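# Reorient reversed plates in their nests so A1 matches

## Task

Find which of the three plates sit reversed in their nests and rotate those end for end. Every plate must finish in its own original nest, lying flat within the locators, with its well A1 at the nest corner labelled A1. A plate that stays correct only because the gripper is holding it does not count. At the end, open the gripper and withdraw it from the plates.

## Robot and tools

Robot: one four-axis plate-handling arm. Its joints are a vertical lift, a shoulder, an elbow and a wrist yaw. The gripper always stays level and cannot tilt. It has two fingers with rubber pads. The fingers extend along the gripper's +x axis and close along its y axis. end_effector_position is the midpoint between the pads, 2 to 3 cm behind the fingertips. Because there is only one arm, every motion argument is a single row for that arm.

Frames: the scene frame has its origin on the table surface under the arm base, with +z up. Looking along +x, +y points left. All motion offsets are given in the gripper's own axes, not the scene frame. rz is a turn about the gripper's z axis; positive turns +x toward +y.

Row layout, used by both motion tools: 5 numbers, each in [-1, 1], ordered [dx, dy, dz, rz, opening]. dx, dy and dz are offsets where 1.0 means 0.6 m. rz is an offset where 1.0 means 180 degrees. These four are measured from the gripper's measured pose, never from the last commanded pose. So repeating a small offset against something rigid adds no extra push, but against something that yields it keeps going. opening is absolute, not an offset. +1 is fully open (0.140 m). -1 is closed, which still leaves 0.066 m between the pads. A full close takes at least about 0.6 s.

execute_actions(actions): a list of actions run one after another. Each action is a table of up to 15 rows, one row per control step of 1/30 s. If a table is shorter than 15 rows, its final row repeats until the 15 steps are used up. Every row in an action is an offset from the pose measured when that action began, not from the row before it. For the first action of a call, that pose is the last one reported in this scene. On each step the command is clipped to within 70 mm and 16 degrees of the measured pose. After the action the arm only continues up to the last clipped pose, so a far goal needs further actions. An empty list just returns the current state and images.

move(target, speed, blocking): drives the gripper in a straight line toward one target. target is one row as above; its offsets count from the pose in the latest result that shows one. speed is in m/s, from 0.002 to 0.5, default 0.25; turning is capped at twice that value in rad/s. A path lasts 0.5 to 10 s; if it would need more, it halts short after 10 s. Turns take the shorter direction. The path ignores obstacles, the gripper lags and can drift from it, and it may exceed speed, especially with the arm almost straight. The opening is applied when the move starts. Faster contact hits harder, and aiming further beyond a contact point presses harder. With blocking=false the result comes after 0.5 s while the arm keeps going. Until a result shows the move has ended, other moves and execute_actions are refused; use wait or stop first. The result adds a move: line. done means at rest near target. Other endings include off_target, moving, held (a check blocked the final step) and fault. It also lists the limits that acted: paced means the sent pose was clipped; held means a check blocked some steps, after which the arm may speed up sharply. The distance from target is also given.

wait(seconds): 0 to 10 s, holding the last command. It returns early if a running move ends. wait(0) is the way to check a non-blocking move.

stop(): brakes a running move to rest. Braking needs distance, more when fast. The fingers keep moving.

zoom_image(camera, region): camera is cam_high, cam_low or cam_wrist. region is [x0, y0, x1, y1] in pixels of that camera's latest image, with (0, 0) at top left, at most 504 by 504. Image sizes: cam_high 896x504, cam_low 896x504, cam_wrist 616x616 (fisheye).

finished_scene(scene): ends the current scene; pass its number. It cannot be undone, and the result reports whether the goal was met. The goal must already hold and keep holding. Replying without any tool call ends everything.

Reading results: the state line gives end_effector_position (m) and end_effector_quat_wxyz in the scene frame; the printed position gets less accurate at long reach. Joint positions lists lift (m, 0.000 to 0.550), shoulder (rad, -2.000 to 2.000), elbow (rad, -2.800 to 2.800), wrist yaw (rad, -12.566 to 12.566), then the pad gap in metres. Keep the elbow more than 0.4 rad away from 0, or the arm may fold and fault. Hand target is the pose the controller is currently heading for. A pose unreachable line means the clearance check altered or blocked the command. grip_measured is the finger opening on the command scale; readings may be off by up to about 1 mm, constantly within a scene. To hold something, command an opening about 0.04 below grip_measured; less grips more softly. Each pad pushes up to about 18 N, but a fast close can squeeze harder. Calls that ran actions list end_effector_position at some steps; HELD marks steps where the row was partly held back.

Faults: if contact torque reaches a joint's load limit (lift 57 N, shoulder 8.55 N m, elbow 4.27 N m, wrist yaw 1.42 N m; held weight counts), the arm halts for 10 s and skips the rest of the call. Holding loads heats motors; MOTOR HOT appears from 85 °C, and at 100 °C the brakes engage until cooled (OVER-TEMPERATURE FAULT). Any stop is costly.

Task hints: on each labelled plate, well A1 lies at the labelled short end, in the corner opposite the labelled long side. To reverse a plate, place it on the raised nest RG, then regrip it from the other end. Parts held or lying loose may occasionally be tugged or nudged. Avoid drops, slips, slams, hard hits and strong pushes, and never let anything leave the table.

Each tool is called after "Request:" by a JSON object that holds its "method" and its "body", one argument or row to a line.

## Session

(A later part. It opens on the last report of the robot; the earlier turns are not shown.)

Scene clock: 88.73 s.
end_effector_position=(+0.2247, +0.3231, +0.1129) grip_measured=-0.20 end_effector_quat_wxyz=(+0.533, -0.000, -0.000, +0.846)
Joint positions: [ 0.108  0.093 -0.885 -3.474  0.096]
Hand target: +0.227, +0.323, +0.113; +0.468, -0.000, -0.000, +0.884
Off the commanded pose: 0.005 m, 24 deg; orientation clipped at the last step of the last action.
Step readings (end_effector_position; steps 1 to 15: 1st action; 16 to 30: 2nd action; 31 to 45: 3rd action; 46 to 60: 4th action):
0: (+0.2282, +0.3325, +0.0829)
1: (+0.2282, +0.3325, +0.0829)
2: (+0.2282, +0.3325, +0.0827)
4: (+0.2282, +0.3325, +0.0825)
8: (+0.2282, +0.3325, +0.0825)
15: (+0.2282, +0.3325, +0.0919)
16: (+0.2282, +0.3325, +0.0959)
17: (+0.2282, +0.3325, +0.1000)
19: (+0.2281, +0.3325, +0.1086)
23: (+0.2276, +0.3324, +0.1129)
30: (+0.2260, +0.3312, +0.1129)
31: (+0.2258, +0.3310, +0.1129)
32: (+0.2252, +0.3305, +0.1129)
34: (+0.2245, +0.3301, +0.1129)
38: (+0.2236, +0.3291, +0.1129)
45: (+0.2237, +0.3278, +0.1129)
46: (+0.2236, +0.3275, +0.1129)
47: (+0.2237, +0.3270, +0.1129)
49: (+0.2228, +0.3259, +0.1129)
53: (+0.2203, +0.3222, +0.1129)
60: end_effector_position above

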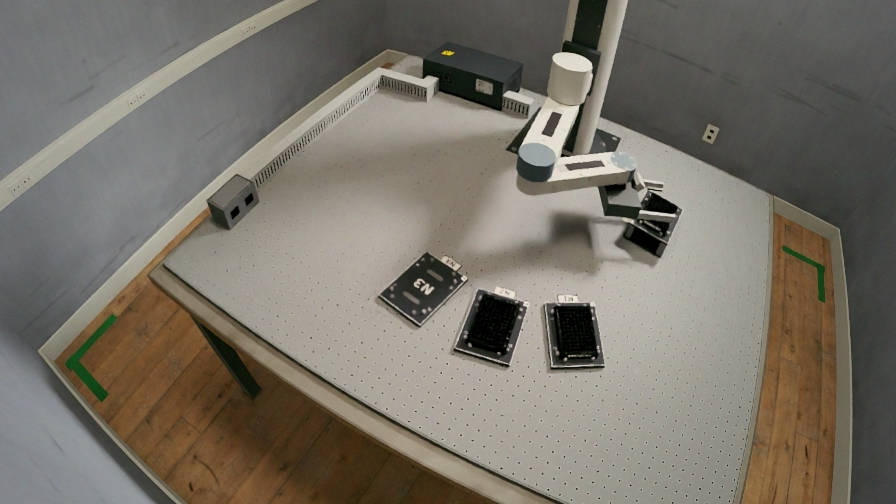

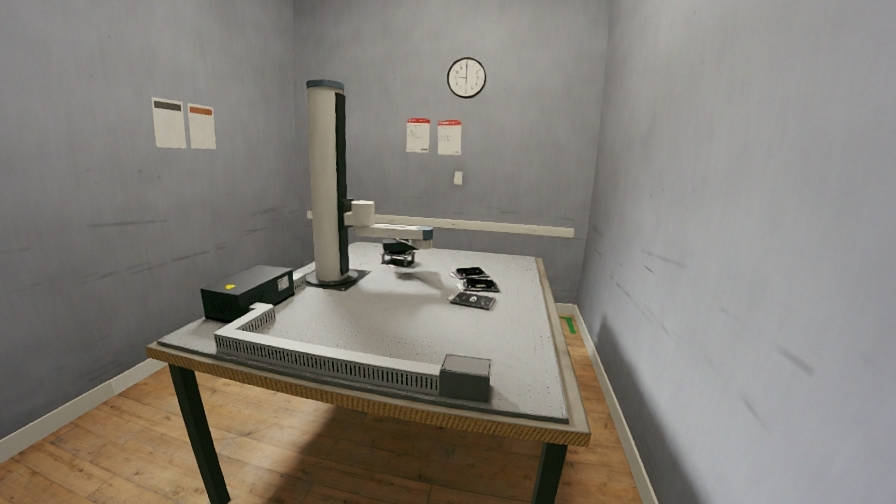

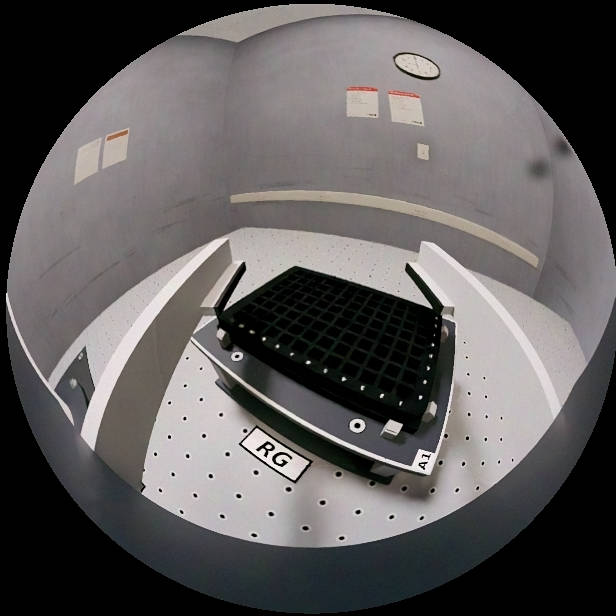

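Request:
{"method": "move", "body": {
  "target": [0.0156, -0.008, -0.0008, 0.3174, -0.2],
  "speed": 0.5
}}

Request:
{"method": "zoom_image", "body": {
  "camera": "cam_wrist",
  "region": [170, 250, 510, 540]
}}

Scene clock: 93.13 s.
end_effector_position=(+0.2248, +0.3337, +0.1124) grip_measured=-0.20 end_effector_quat_wxyz=(+0.063, -0.000, -0.000, +0.998)
Joint positions: [ 0.107  0.322 -1.567 -2.024  0.096]
Hand target: +0.225, +0.334, +0.112; +0.063, -0.000, -0.000, +0.998
Off the commanded pose: 0.000 m, 0 deg.
move: done

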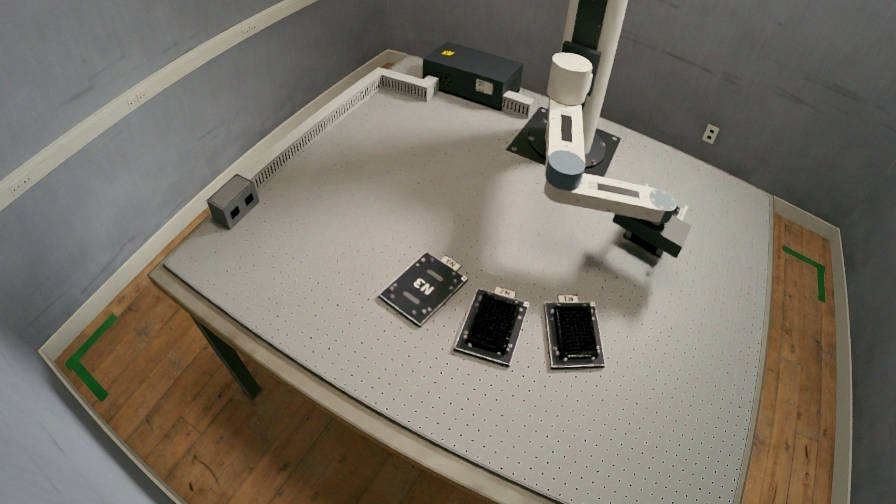

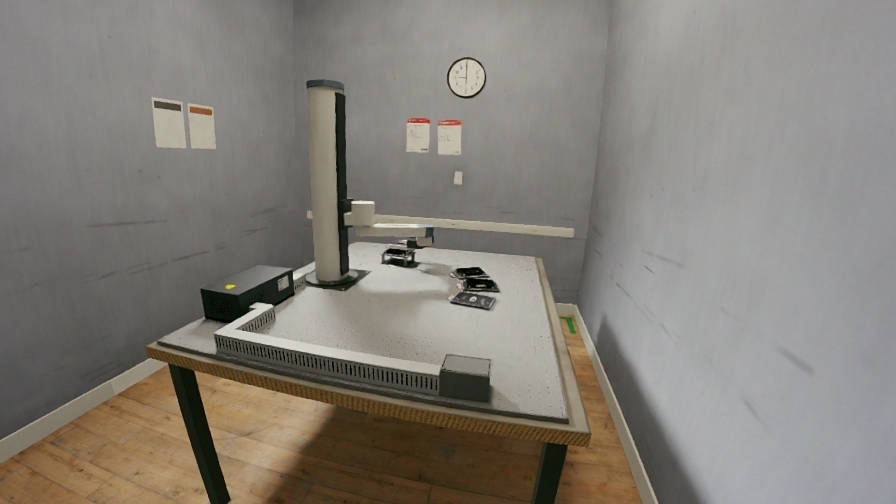

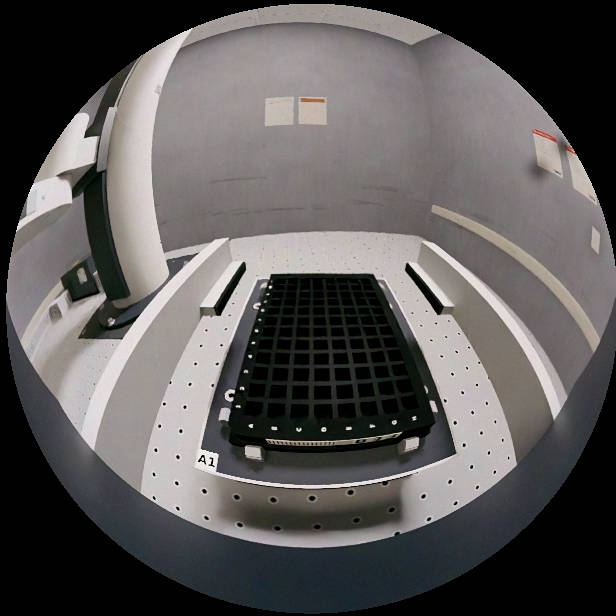

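Region (170, 250, 510, 540) of cam_wrist's 616x616 image, scaled by 1.482, with more detail than that image has; it fills the top 430 rows of this view, and the rest is white.

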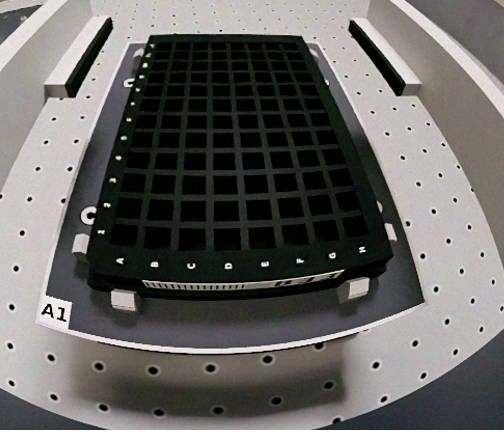

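Request:
{"method": "execute_actions", "body": {
  "actions": [
    [[0.0005,0.0006,-0.003,0,-0.2],[0.0005,0.0006,-0.008,0,-0.2],[0.0005,0.0006,-0.014,0,-0.25],[0.0005,0.0006,-0.021,0,-0.3],[0.0005,0.0006,-0.028,0,-0.3],[0.0005,0.0006,-0.035,0,-0.3],[0.0005,0.0006,-0.041,0,-0.3],[0.0005,0.0006,-0.045,0,-0.3],[0.0005,0.0006,-0.048,0,-0.3],[0.0005,0.0006,-0.0498,0,-0.35],[0.0005,0.0006,-0.0498,0,-0.4],[0.0005,0.0006,-0.0498,0,-0.44],[0.0005,0.0006,-0.0498,0,-0.47],[0.0005,0.0006,-0.0498,0,-0.49],[0.0005,0.0006,-0.0498,0,-0.505]],
    [[0,0,0,0,-0.515],[0,0,0,0,-0.525],[0,0,0,0,-0.532],[0,0,0,0,-0.539],[0,0,0,0,-0.545],[0,0,0,0,-0.551],[0,0,0,0,-0.557],[0,0,0,0,-0.563],[0,0,0,0,-0.569],[0,0,0,0,-0.575],[0,0,0,0,-0.582],[0,0,0,0,-0.59],[0,0,0,0,-0.6]]
  ]
}}

Request:
{"method": "zoom_image", "body": {
  "camera": "cam_wrist",
  "region": [170, 340, 510, 500]
}}

Scene clock: 100.23 s.
end_effector_position=(+0.2244, +0.3333, +0.0825) grip_measured=-0.56 end_effector_quat_wxyz=(+0.063, -0.000, -0.000, +0.998)
Joint positions: [ 0.077  0.322 -1.564 -2.025  0.082]
Hand target: +0.224, +0.333, +0.082; +0.063, -0.000, -0.000, +0.998
Off the commanded pose: 0.000 m, 0 deg.
Step readings (end_effector_position; steps 1 to 15: 1st action; 16 to 30: 2nd action):
0: (+0.2248, +0.3337, +0.1124)
1: (+0.2248, +0.3336, +0.1124)
2: (+0.2245, +0.3334, +0.1111)
4: (+0.2244, +0.3333, +0.1059)
8: (+0.2244, +0.3333, +0.0911)
15: (+0.2244, +0.3333, +0.0825)
16: (+0.2244, +0.3333, +0.0825)
17: (+0.2244, +0.3333, +0.0825)
19: (+0.2244, +0.3333, +0.0825)
23: (+0.2244, +0.3333, +0.0825)
30: end_effector_position above

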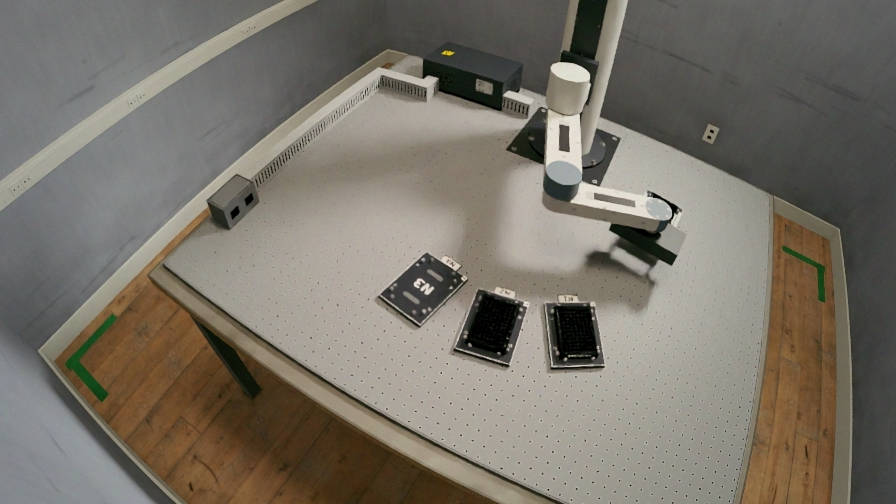

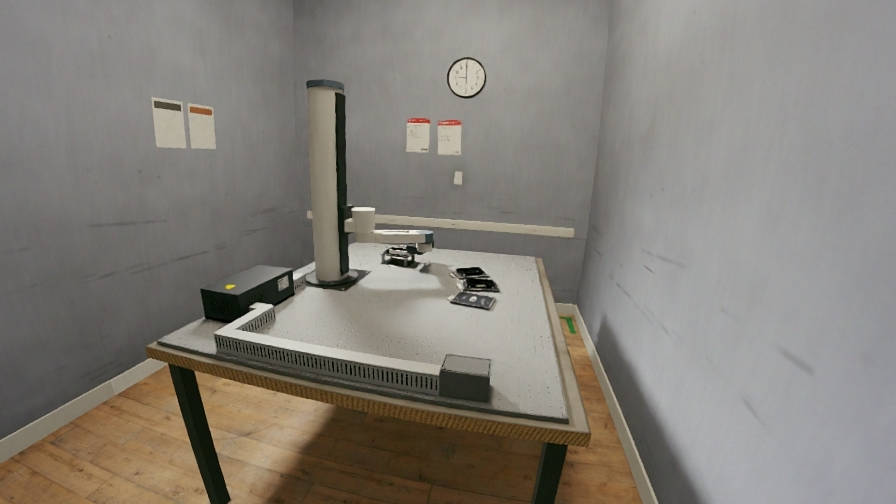

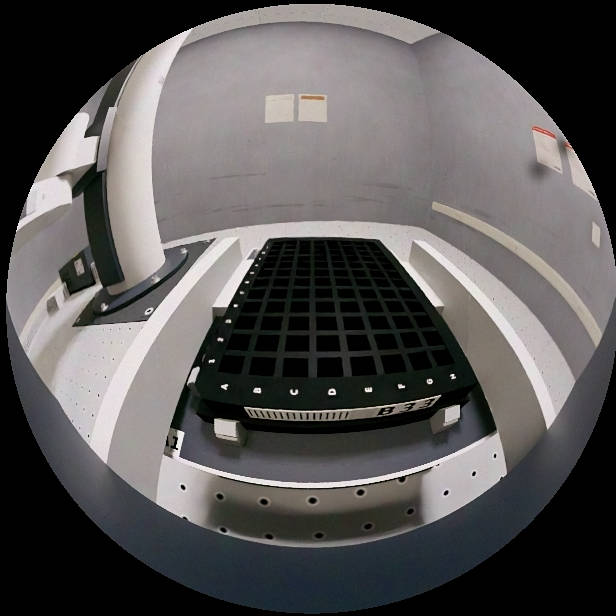

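Region (170, 340, 510, 500) of cam_wrist's 616x616 image, scaled by 1.482, with more detail than that image has; it fills the top 237 rows of this view, and the rest is white.

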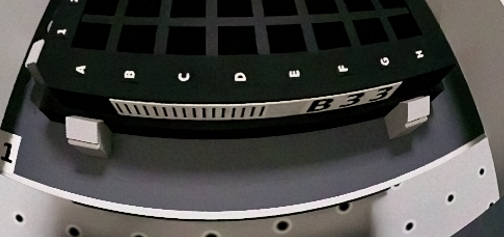

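Request:
{"method": "execute_actions", "body": {
  "actions": [
    [[0,0,0.001,0,-0.6],[0,0,0.004,0,-0.6],[0,0,0.008,0,-0.6],[0,0,0.013,0,-0.6],[0,0,0.019,0,-0.6],[0,0,0.026,0,-0.6],[0,0,0.033,0,-0.6],[0,0,0.039,0,-0.6],[-0.0022,-0.0016,0.044,-0.003,-0.6],[-0.0059,-0.0042,0.047,-0.0081,-0.6],[-0.0111,-0.0077,0.047,-0.0152,-0.6],[-0.018,-0.0122,0.047,-0.0243,-0.6],[-0.0265,-0.0174,0.047,-0.0355,-0.6],[-0.0369,-0.0234,0.047,-0.0487,-0.6],[-0.0493,-0.0298,0.047,-0.0639,-0.6]],
    [[-0.0348,-0.0233,0,-0.0456,-0.6],[-0.0498,-0.0316,0,-0.0639,-0.6],[-0.0654,-0.0394,0,-0.0821,-0.6],[-0.0816,-0.0466,0,-0.1004,-0.6],[-0.0983,-0.0532,0,-0.1186,-0.6],[-0.1157,-0.0592,0,-0.1369,-0.6],[-0.1336,-0.0647,0,-0.1551,-0.6],[-0.1522,-0.0696,0,-0.1734,-0.6],[-0.1713,-0.0739,0,-0.1916,-0.6],[-0.191,-0.0777,0,-0.2099,-0.6],[-0.2113,-0.0808,0,-0.2281,-0.6],[-0.2323,-0.0835,0,-0.2464,-0.6],[-0.2538,-0.0855,0,-0.2646,-0.6],[-0.2759,-0.0869,0,-0.2829,-0.6],[-0.2986,-0.0878,0,-0.3011,-0.6]],
    [[-0.0457,-0.0502,0,-0.0558,-0.6],[-0.0621,-0.0653,0,-0.074,-0.6],[-0.0792,-0.0797,0,-0.0923,-0.6],[-0.097,-0.0935,-0.002,-0.1105,-0.6],[-0.1155,-0.1067,-0.004,-0.1288,-0.6],[-0.1348,-0.1192,-0.006,-0.147,-0.6],[-0.1547,-0.1311,-0.008,-0.1652,-0.6],[-0.1754,-0.1423,-0.01,-0.1835,-0.6],[-0.1968,-0.1528,-0.012,-0.2017,-0.6],[-0.2189,-0.1628,-0.014,-0.22,-0.6],[-0.2417,-0.172,-0.016,-0.2382,-0.6],[-0.2652,-0.1806,-0.018,-0.2565,-0.6],[-0.2895,-0.1886,-0.02,-0.2747,-0.6],[-0.3144,-0.1959,-0.022,-0.293,-0.6],[-0.3401,-0.2026,-0.024,-0.3112,-0.6]],
    [[-0.0368,-0.0702,-0.006,-0.0558,-0.6],[-0.0506,-0.092,-0.008,-0.074,-0.6],[-0.0653,-0.1132,-0.01,-0.0923,-0.6],[-0.0809,-0.1339,-0.012,-0.1105,-0.6],[-0.0973,-0.1539,-0.014,-0.1288,-0.6],[-0.1147,-0.1734,-0.016,-0.147,-0.6],[-0.1329,-0.1923,-0.018,-0.1652,-0.6],[-0.1519,-0.2107,-0.02,-0.1835,-0.6],[-0.1719,-0.2284,-0.022,-0.2017,-0.6],[-0.1927,-0.2456,-0.024,-0.22,-0.6],[-0.2144,-0.2622,-0.026,-0.2382,-0.6],[-0.2357,-0.2774,-0.028,-0.2555,-0.6],[-0.2564,-0.2912,-0.03,-0.2717,-0.6],[-0.2765,-0.3037,-0.032,-0.2869,-0.6],[-0.2958,-0.315,-0.034,-0.3011,-0.6]]
  ]
}}

Scene clock: 155.23 s.
end_effector_position=(+0.6904, +0.0620, +0.0815) grip_measured=-0.56 end_effector_quat_wxyz=(+0.978, -0.000, -0.000, +0.207)
Joint positions: [ 0.077 -0.65  -1.676 -3.539  0.082]
Hand target: +0.698, +0.031, +0.079; +0.988, -0.000, -0.000, +0.154
Off the commanded pose: 0.032 m, 6 deg.
Step readings (end_effector_position; steps 1 to 15: 1st action; 16 to 30: 2nd action; 31 to 45: 3rd action; 46 to 60: 4th action):
0: (+0.2244, +0.3333, +0.0825)
1: (+0.2244, +0.3333, +0.0825)
2: (+0.2244, +0.3333, +0.0831)
4: (+0.2244, +0.3333, +0.0865)
8: (+0.2244, +0.3333, +0.0990)
15: (+0.2438, +0.3422, +0.1107)
16: (+0.2501, +0.3446, +0.1107)
17: (+0.2577, +0.3468, +0.1107)
19: (+0.2755, +0.3512, +0.1107)
23: (+0.3159, +0.3568, +0.1107)
30: (+0.3982, +0.3520, +0.1107)
31: (+0.4113, +0.3496, +0.1107)
32: (+0.4233, +0.3463, +0.1107)
34: (+0.4459, +0.3385, +0.1107)
38: (+0.4944, +0.3171, +0.1084)
45: (+0.5763, +0.2589, +0.0992)
46: (+0.5875, +0.2482, +0.0980)
47: (+0.5970, +0.2376, +0.0969)
49: (+0.6139, +0.2159, +0.0948)
53: (+0.6480, +0.1648, +0.0901)
60: end_effector_position above

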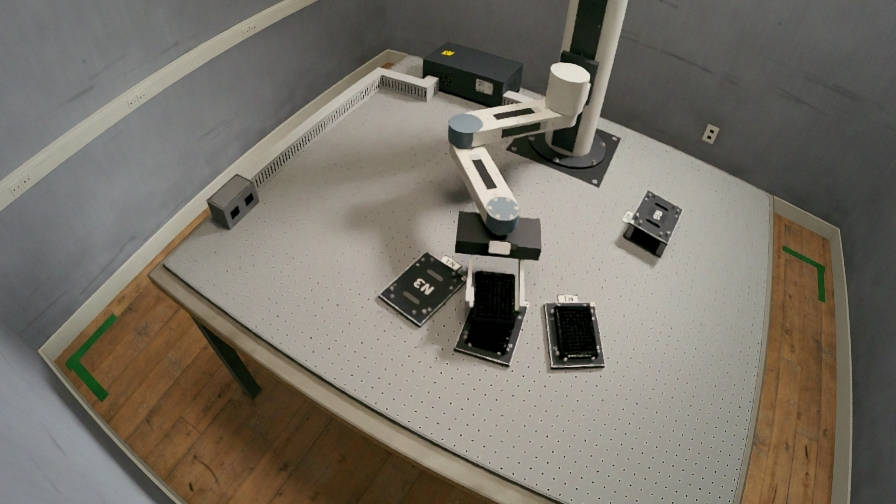

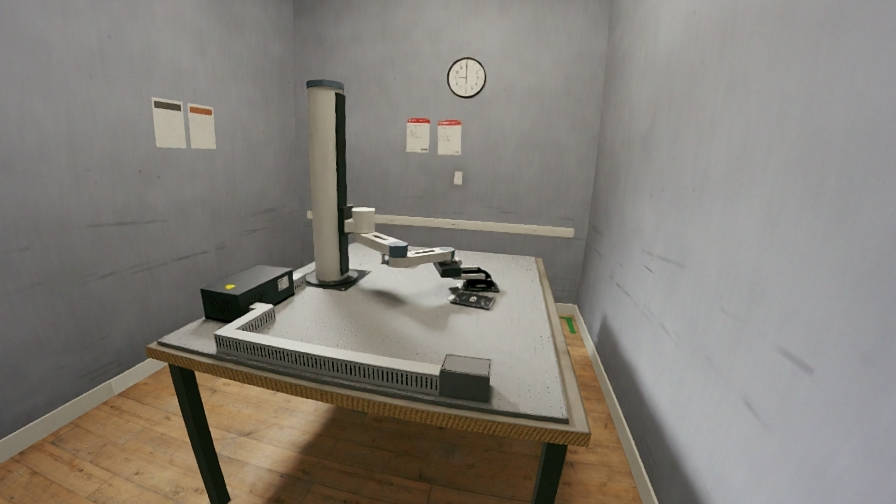

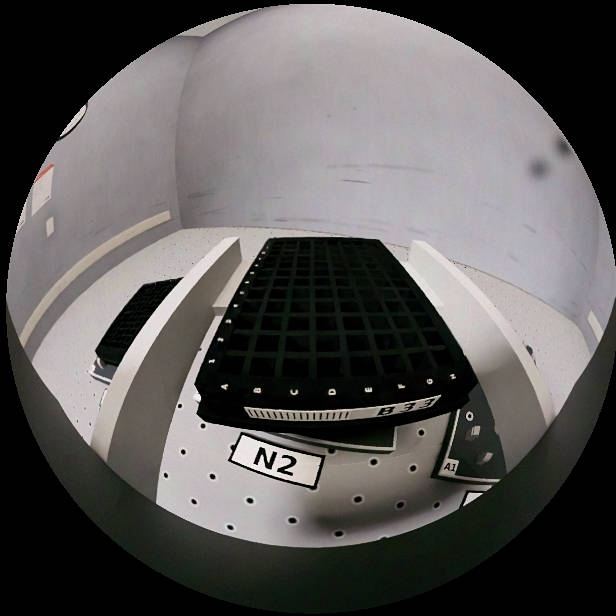

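Request:
{"method": "execute_actions", "body": {
  "actions": [
    [[-0.0127,-0.0604,-0.005,-0.0407,-0.6],[-0.0191,-0.0766,-0.0069,-0.0529,-0.6],[-0.027,-0.0968,-0.0093,-0.0682,-0.6],[-0.0366,-0.1211,-0.0123,-0.0865,-0.6],[-0.0469,-0.1474,-0.0154,-0.1063,-0.6],[-0.0573,-0.1737,-0.0186,-0.1261,-0.6],[-0.0668,-0.198,-0.0215,-0.1444,-0.6],[-0.0756,-0.2202,-0.0242,-0.1612,-0.6],[-0.0827,-0.2384,-0.0264,-0.1749,-0.6],[-0.0867,-0.2485,-0.0276,-0.1825,-0.6],[-0.0891,-0.2546,-0.0283,-0.1871,-0.6]]
  ]
}}

Request:
{"method": "execute_actions", "body": {
  "actions": []
}}

Request:
{"method": "zoom_image", "body": {
  "camera": "cam_wrist",
  "region": [170, 380, 510, 540]
}}

Scene clock: 163.43 s.
end_effector_position=(+0.7035, -0.0999, +0.0645) grip_measured=-0.56 end_effector_quat_wxyz=(+0.996, -0.000, -0.000, -0.086)
Joint positions: [ 0.06  -0.829 -1.738 -3.888  0.082]
Hand target: +0.704, -0.099, +0.065; +0.996, -0.000, -0.000, -0.085
Off the commanded pose: 0.001 m, 0 deg.
Step readings (end_effector_position):
0: (+0.6981, +0.0311, +0.0788)
1: (+0.6980, +0.0310, +0.0788)
2: (+0.6979, +0.0284, +0.0787)
4: (+0.6987, +0.0120, +0.0771)
8: (+0.6998, -0.0427, +0.0707)
15: end_effector_position above

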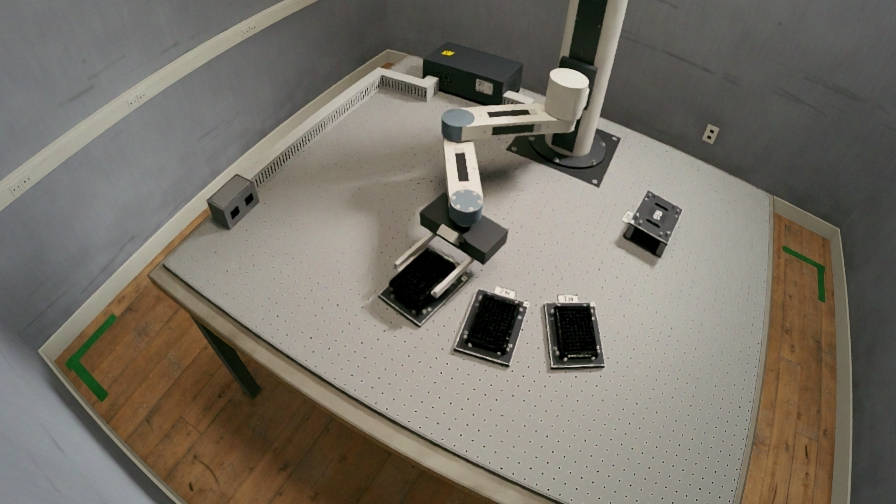

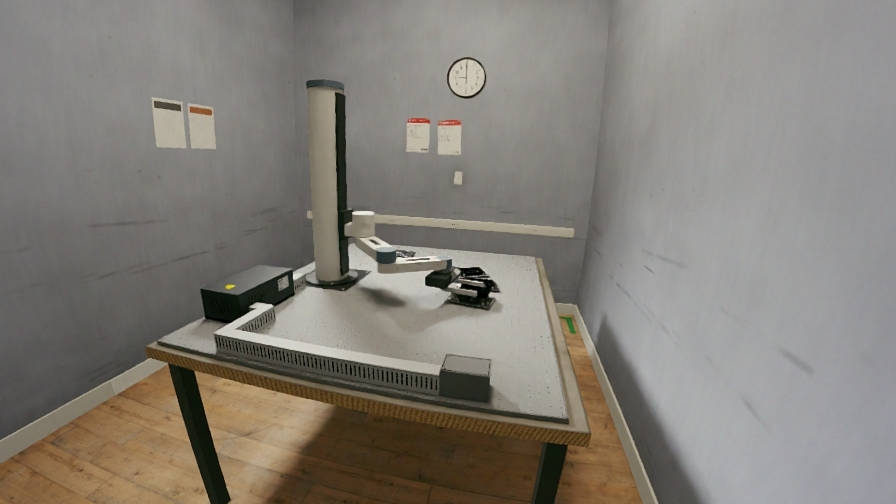

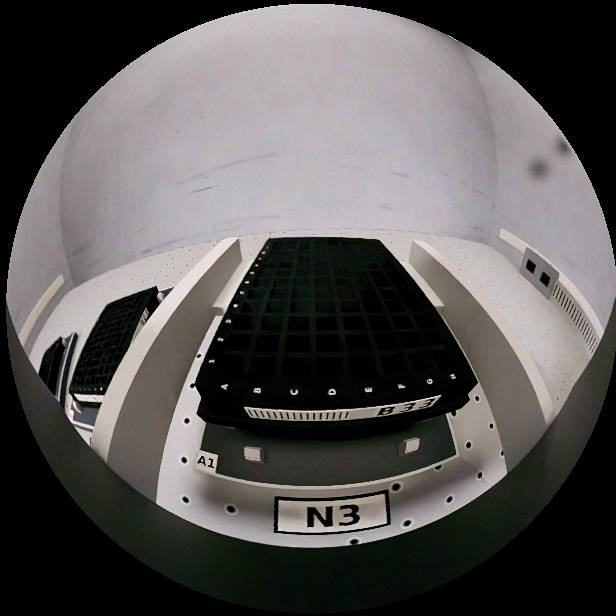

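Scene clock: 163.43 s.
end_effector_position=(+0.7035, -0.0999, +0.0645) grip_measured=-0.56 end_effector_quat_wxyz=(+0.996, -0.000, -0.000, -0.086)
Joint positions: [ 0.06  -0.829 -1.738 -3.888  0.082]
Hand target: +0.704, -0.099, +0.065; +0.996, -0.000, -0.000, -0.085
Off the commanded pose: 0.001 m, 0 deg.

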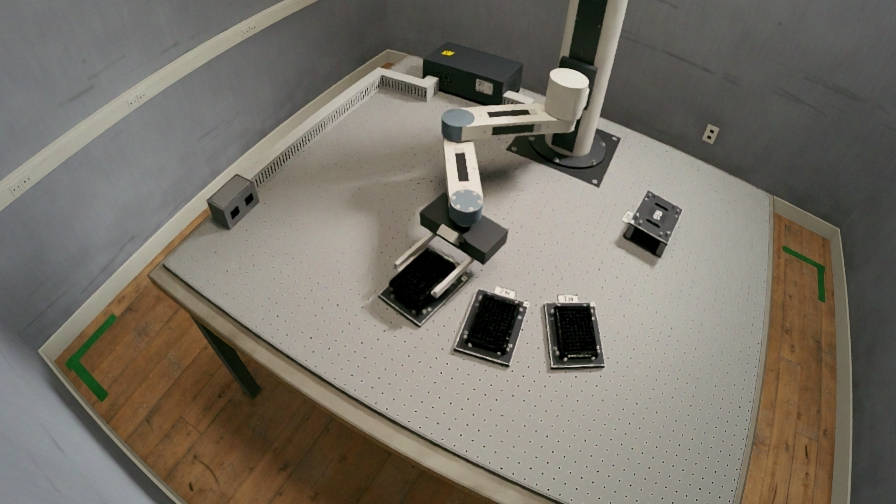

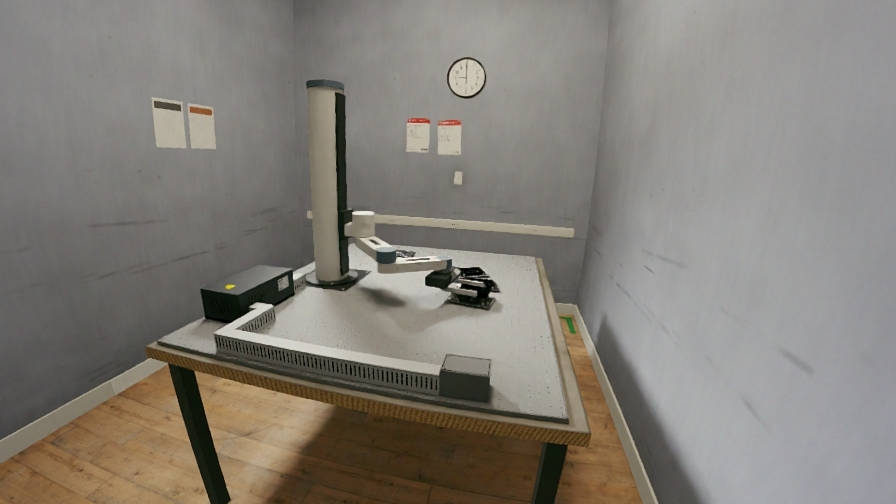

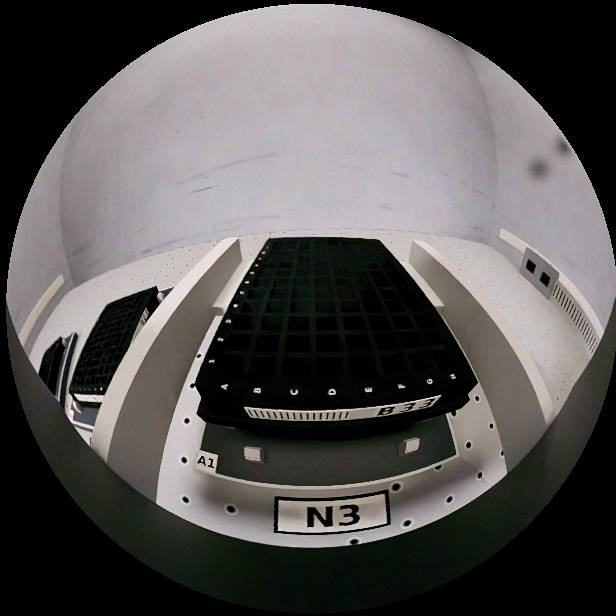

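Region (170, 380, 510, 540) of cam_wrist's 616x616 image, scaled by 1.482, with more detail than that image has; it fills the top 237 rows of this view, and the rest is white.

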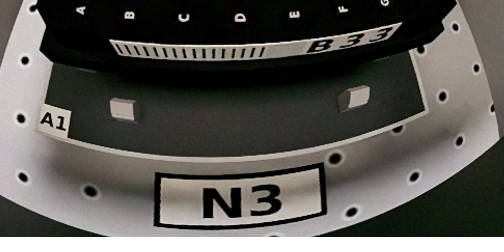

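Request:
{"method": "execute_actions", "body": {
  "actions": [
    [[-0.0002,0.001,-0.003,0.0006,-0.6],[-0.0002,0.001,-0.008,0.0006,-0.6],[-0.0002,0.001,-0.015,0.0006,-0.6],[-0.0002,0.001,-0.022,0.0006,-0.6],[-0.0002,0.001,-0.028,0.0006,-0.6],[-0.0002,0.001,-0.033,0.0006,-0.6],[-0.0002,0.001,-0.036,0.0006,-0.6],[-0.0002,0.001,-0.038,0.0006,-0.6],[-0.0002,0.001,-0.04,0.0006,-0.6],[-0.0002,0.001,-0.042,0.0006,-0.6],[-0.0002,0.001,-0.044,0.0006,-0.6],[-0.0002,0.001,-0.0458,0.0006,-0.6],[-0.0002,0.001,-0.0473,0.0006,-0.6],[-0.0002,0.001,-0.0484,0.0006,-0.6],[-0.0002,0.001,-0.0491,0.0006,-0.6]]
  ]
}}

Request:
{"method": "zoom_image", "body": {
  "camera": "cam_wrist",
  "region": [170, 340, 510, 500]
}}

Scene clock: 171.10 s.
end_effector_position=(+0.7035, -0.0993, +0.0354) grip_measured=-0.56 end_effector_quat_wxyz=(+0.996, -0.000, -0.000, -0.085)
Joint positions: [ 0.03  -0.829 -1.737 -3.888  0.082]
Hand target: +0.704, -0.099, +0.035; +0.996, -0.000, -0.000, -0.085
Off the commanded pose: 0.000 m, 0 deg.
Step readings (end_effector_position):
0: (+0.7035, -0.0995, +0.0645)
1: (+0.7035, -0.0995, +0.0645)
2: (+0.7035, -0.0994, +0.0633)
4: (+0.7035, -0.0994, +0.0578)
8: (+0.7035, -0.0993, +0.0442)
15: end_effector_position above

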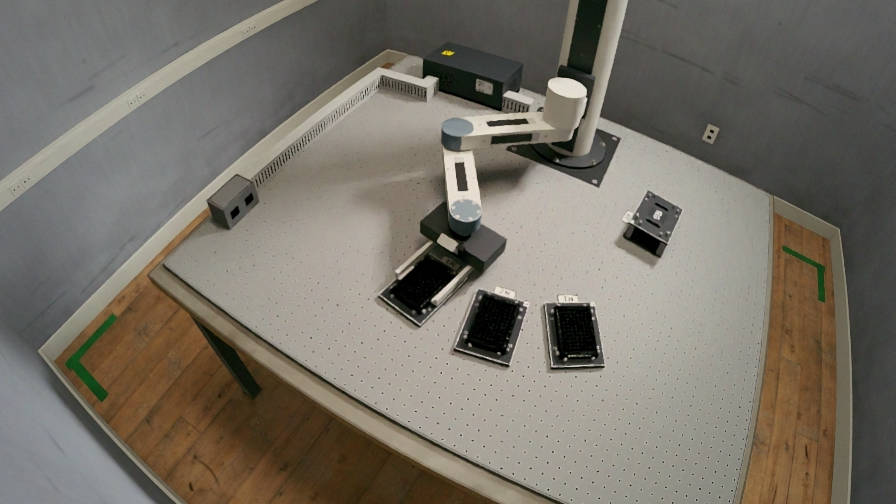

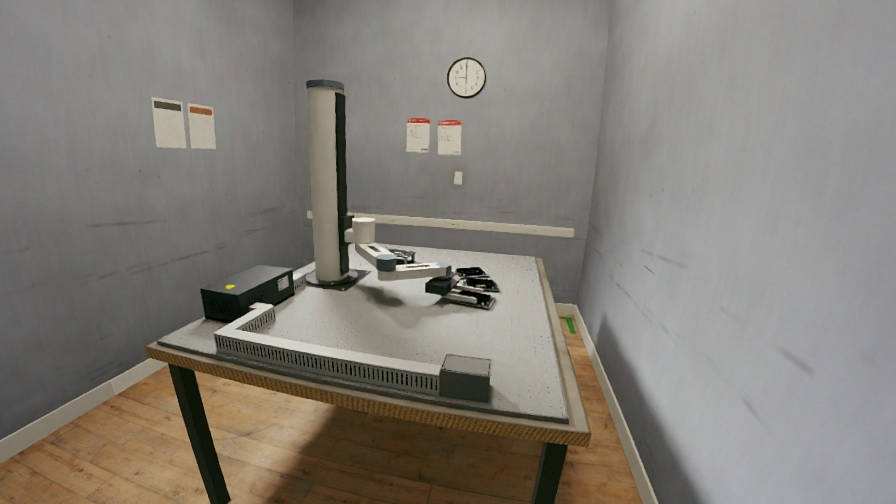

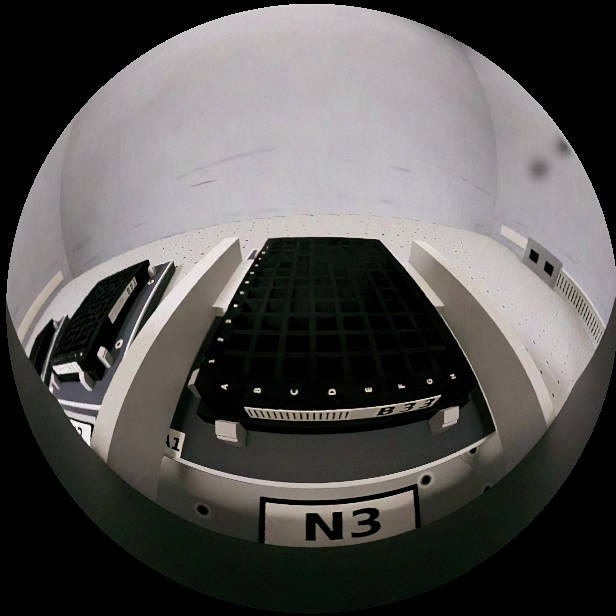

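Region (170, 340, 510, 500) of cam_wrist's 616x616 image, scaled by 1.482, with more detail than that image has; it fills the top 237 rows of this view, and the rest is white.

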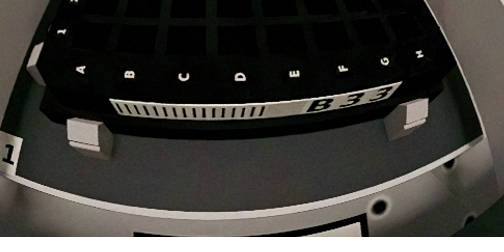

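Request:
{"method": "execute_actions", "body": {
  "actions": [
    [[0,0,-0.001,0,-0.6],[0,0,-0.0014,0,-0.6],[0,0,-0.0014,0,-0.58],[0,0,-0.0014,0,-0.56],[0,0,-0.0014,0,-0.54],[0,0,-0.0014,0,-0.5],[0,0,-0.0014,0,-0.4],[0,0,-0.0014,0,-0.3],[0,0,-0.0014,0,-0.2],[0,0,0.002,0,-0.2],[0,0,0.008,0,-0.2],[0,0,0.016,0,-0.2],[0,0,0.026,0,-0.2],[0,0,0.038,0,-0.2],[0,0,0.0485,0,-0.2]]
  ]
}}

Scene clock: 178.90 s.
end_effector_position=(+0.7035, -0.0993, +0.0513) grip_measured=-0.20 end_effector_quat_wxyz=(+0.996, -0.000, -0.000, -0.085)
Joint positions: [ 0.046 -0.829 -1.737 -3.888  0.096]
Hand target: +0.704, -0.099, +0.064; +0.996, -0.000, -0.000, -0.085
Off the commanded pose: 0.013 m, 0 deg.
Step readings (end_effector_position):
0: (+0.7035, -0.0993, +0.0350)
1: (+0.7035, -0.0993, +0.0350)
2: (+0.7035, -0.0993, +0.0348)
4: (+0.7035, -0.0993, +0.0346)
8: (+0.7035, -0.0993, +0.0346)
15: end_effector_position above

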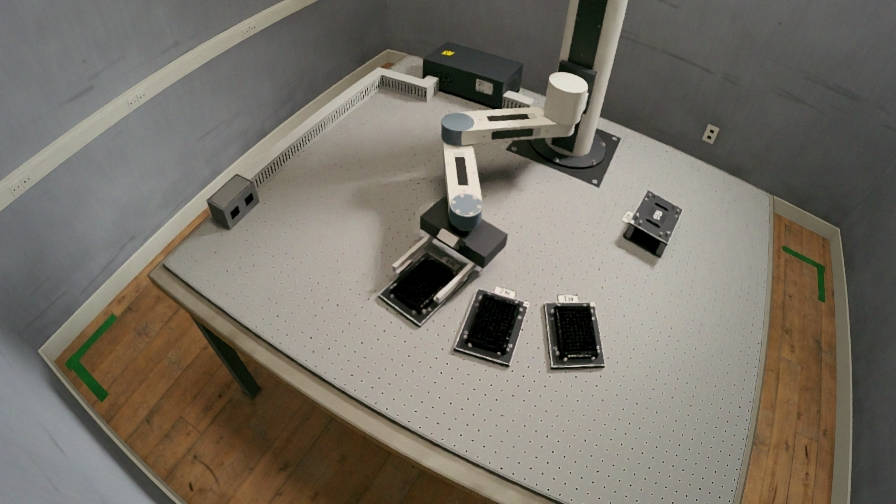

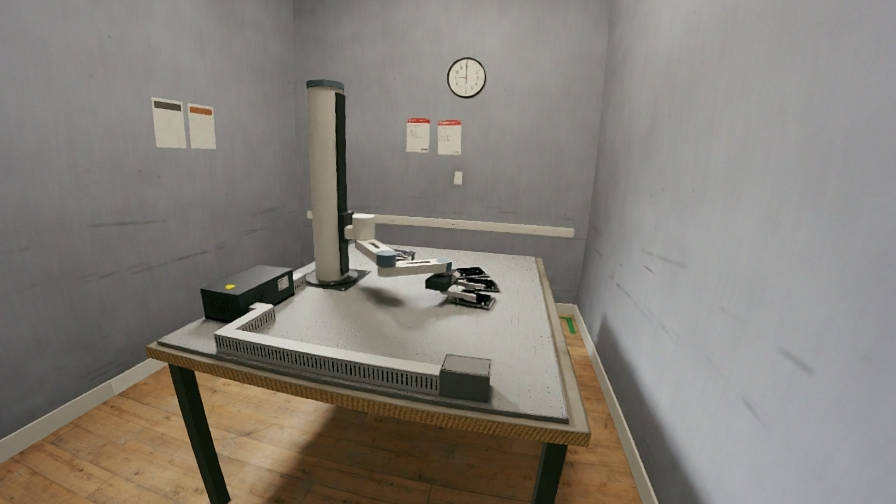

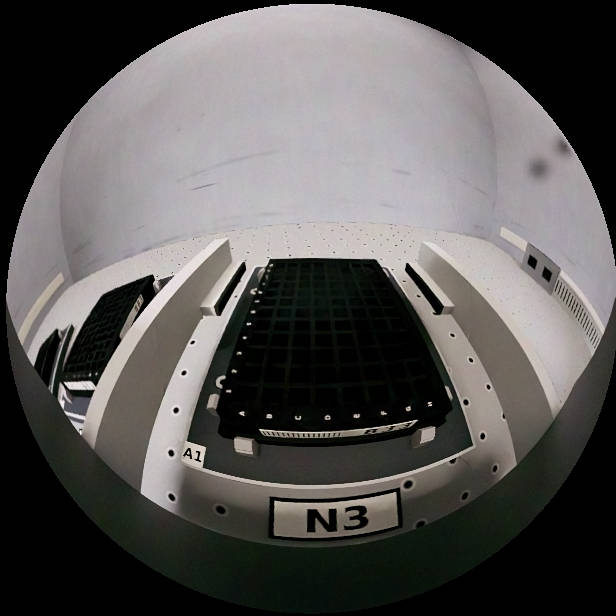

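Request:
{"method": "move", "body": {
  "target": [-0.1851, 0.5497, 0.022, 0.2071, -0.2],
  "speed": 0.5
}}

Request:
{"method": "zoom_image", "body": {
  "camera": "cam_wrist",
  "region": [170, 250, 510, 540]
}}

Scene clock: 182.97 s.
end_effector_position=(+0.6496, +0.2446, +0.0645) grip_measured=-0.20 end_effector_quat_wxyz=(+0.971, -0.000, -0.000, +0.238)
Joint positions: [ 0.06  -0.173 -1.714 -3.915  0.096]
Hand target: +0.650, +0.245, +0.065; +0.971, -0.000, -0.000, +0.238
Off the commanded pose: 0.000 m, 0 deg.
move: done

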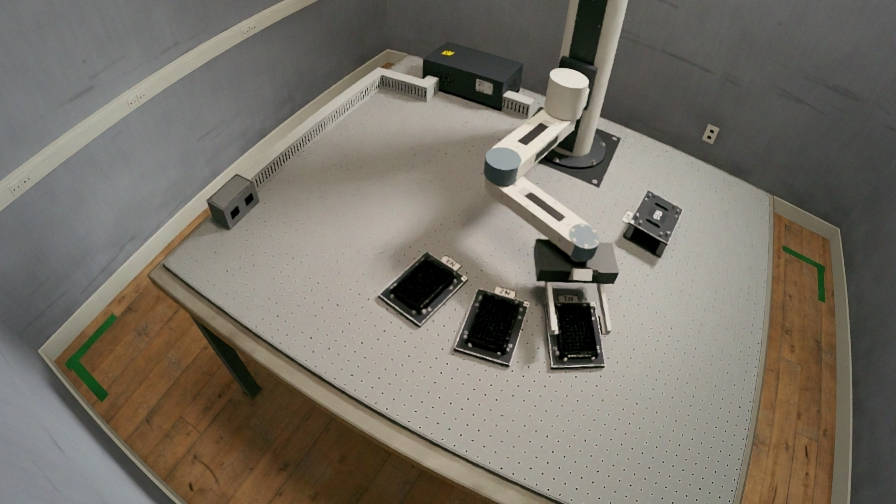

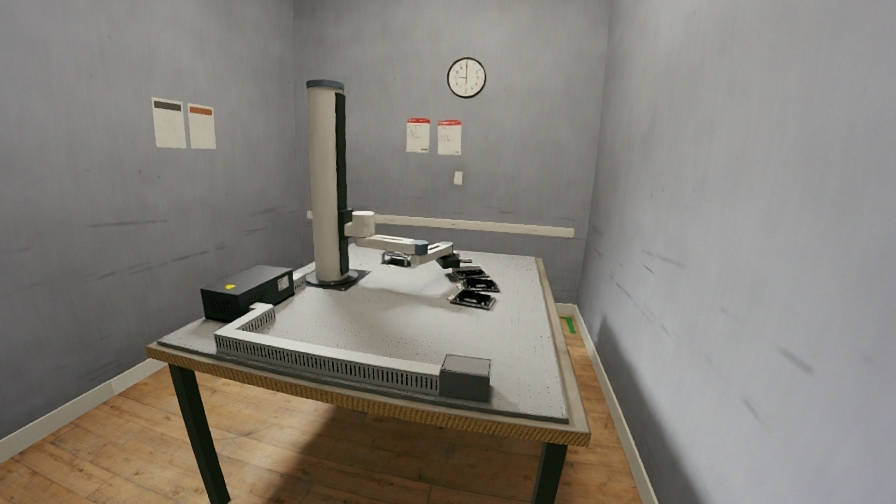

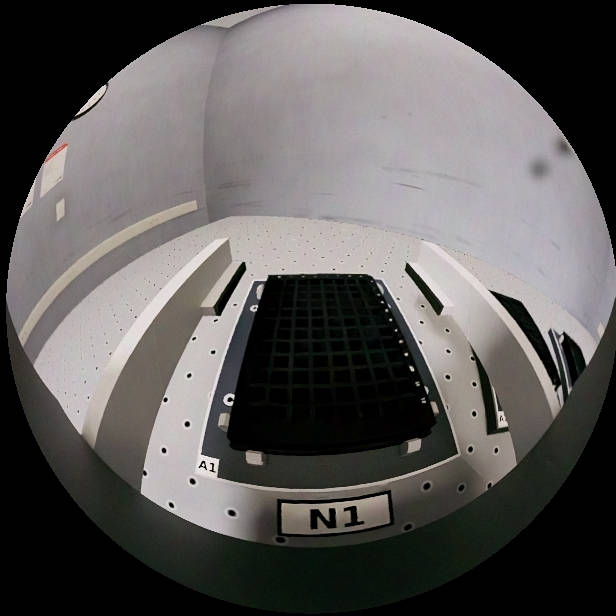

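Region (170, 250, 510, 540) of cam_wrist's 616x616 image, scaled by 1.482, with more detail than that image has; it fills the top 430 rows of this view, and the rest is white.

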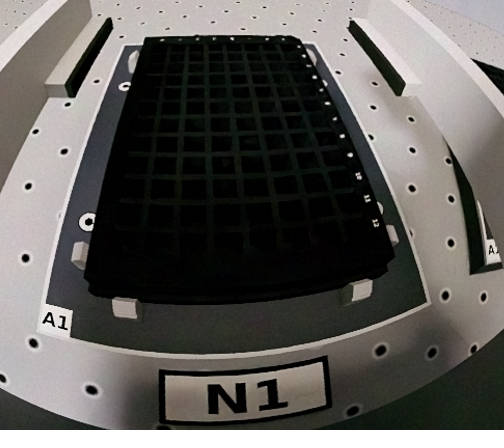

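Request:
{"method": "execute_actions", "body": {
  "actions": [
    [[-0.0022,0.0022,-0.003,0.007,-0.2],[-0.0022,0.0022,-0.008,0.007,-0.2],[-0.0022,0.0022,-0.014,0.007,-0.25],[-0.0022,0.0022,-0.021,0.007,-0.3],[-0.0022,0.0022,-0.028,0.007,-0.3],[-0.0022,0.0022,-0.035,0.007,-0.3],[-0.0022,0.0022,-0.041,0.007,-0.3],[-0.0022,0.0022,-0.045,0.007,-0.3],[-0.0022,0.0022,-0.048,0.007,-0.3],[-0.0022,0.0022,-0.05,0.007,-0.33],[-0.0022,0.0022,-0.05,0.007,-0.37],[-0.0022,0.0022,-0.05,0.007,-0.41],[-0.0022,0.0022,-0.05,0.007,-0.44],[-0.0022,0.0022,-0.05,0.007,-0.46],[-0.0022,0.0022,-0.05,0.007,-0.47]]
  ]
}}

Request:
{"method": "zoom_image", "body": {
  "camera": "cam_wrist",
  "region": [170, 340, 510, 500]
}}

Request:
{"method": "zoom_image", "body": {
  "camera": "cam_wrist",
  "region": [190, 220, 470, 350]
}}

Scene clock: 189.60 s.
end_effector_position=(+0.6478, +0.2452, +0.0345) grip_measured=-0.46 end_effector_quat_wxyz=(+0.969, -0.000, -0.000, +0.249)
Joint positions: [ 0.029 -0.181 -1.707 -3.893  0.086]
Hand target: +0.648, +0.245, +0.035; +0.969, -0.000, -0.000, +0.249
Off the commanded pose: 0.000 m, 0 deg.
Step readings (end_effector_position):
0: (+0.6496, +0.2446, +0.0645)
1: (+0.6495, +0.2447, +0.0645)
2: (+0.6482, +0.2453, +0.0633)
4: (+0.6479, +0.2452, +0.0581)
8: (+0.6478, +0.2452, +0.0432)
15: end_effector_position above

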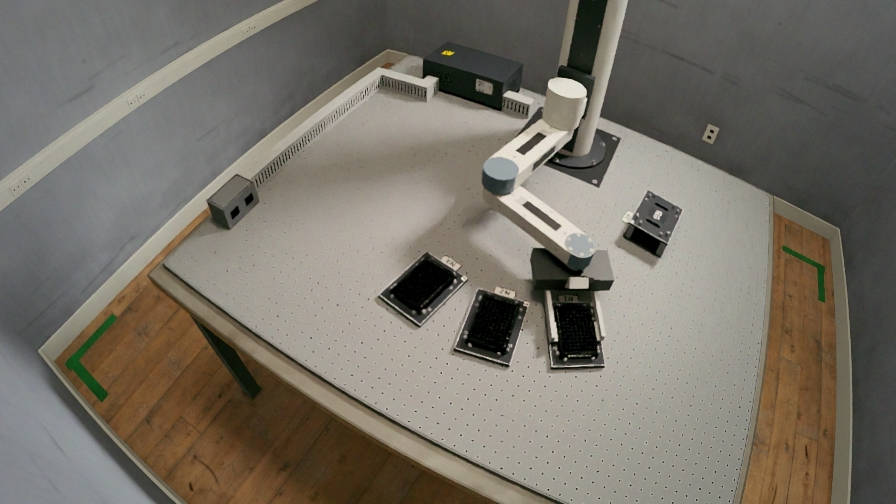

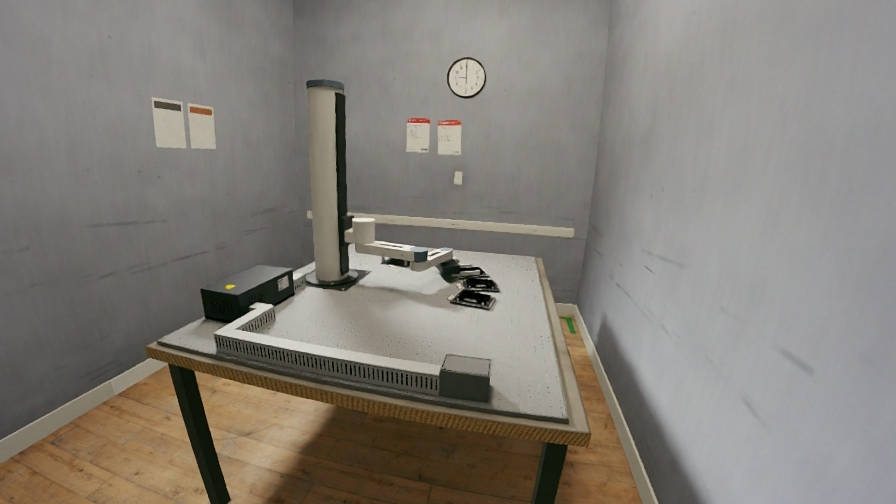

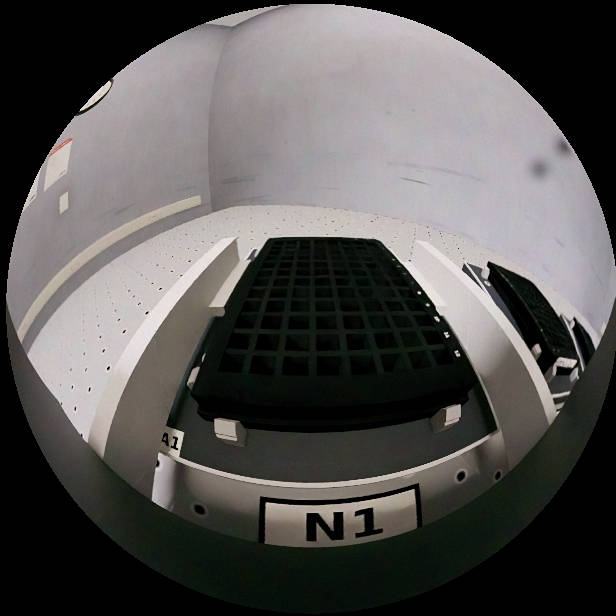

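Region (170, 340, 510, 500) of cam_wrist's 616x616 image, scaled by 1.482, with more detail than that image has; it fills the top 237 rows of this view, and the rest is white.

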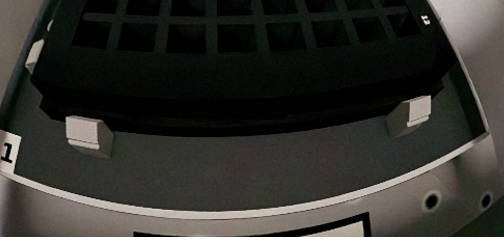

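Region (190, 220, 470, 350) of cam_wrist's 616x616 image, scaled by 1.800, with more detail than that image has; it fills the top 234 rows of this view, and the rest is white.

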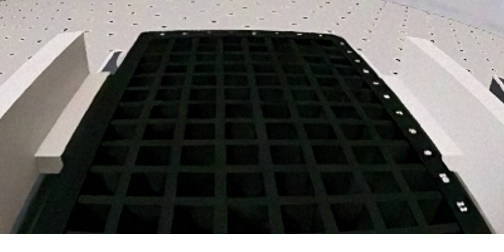

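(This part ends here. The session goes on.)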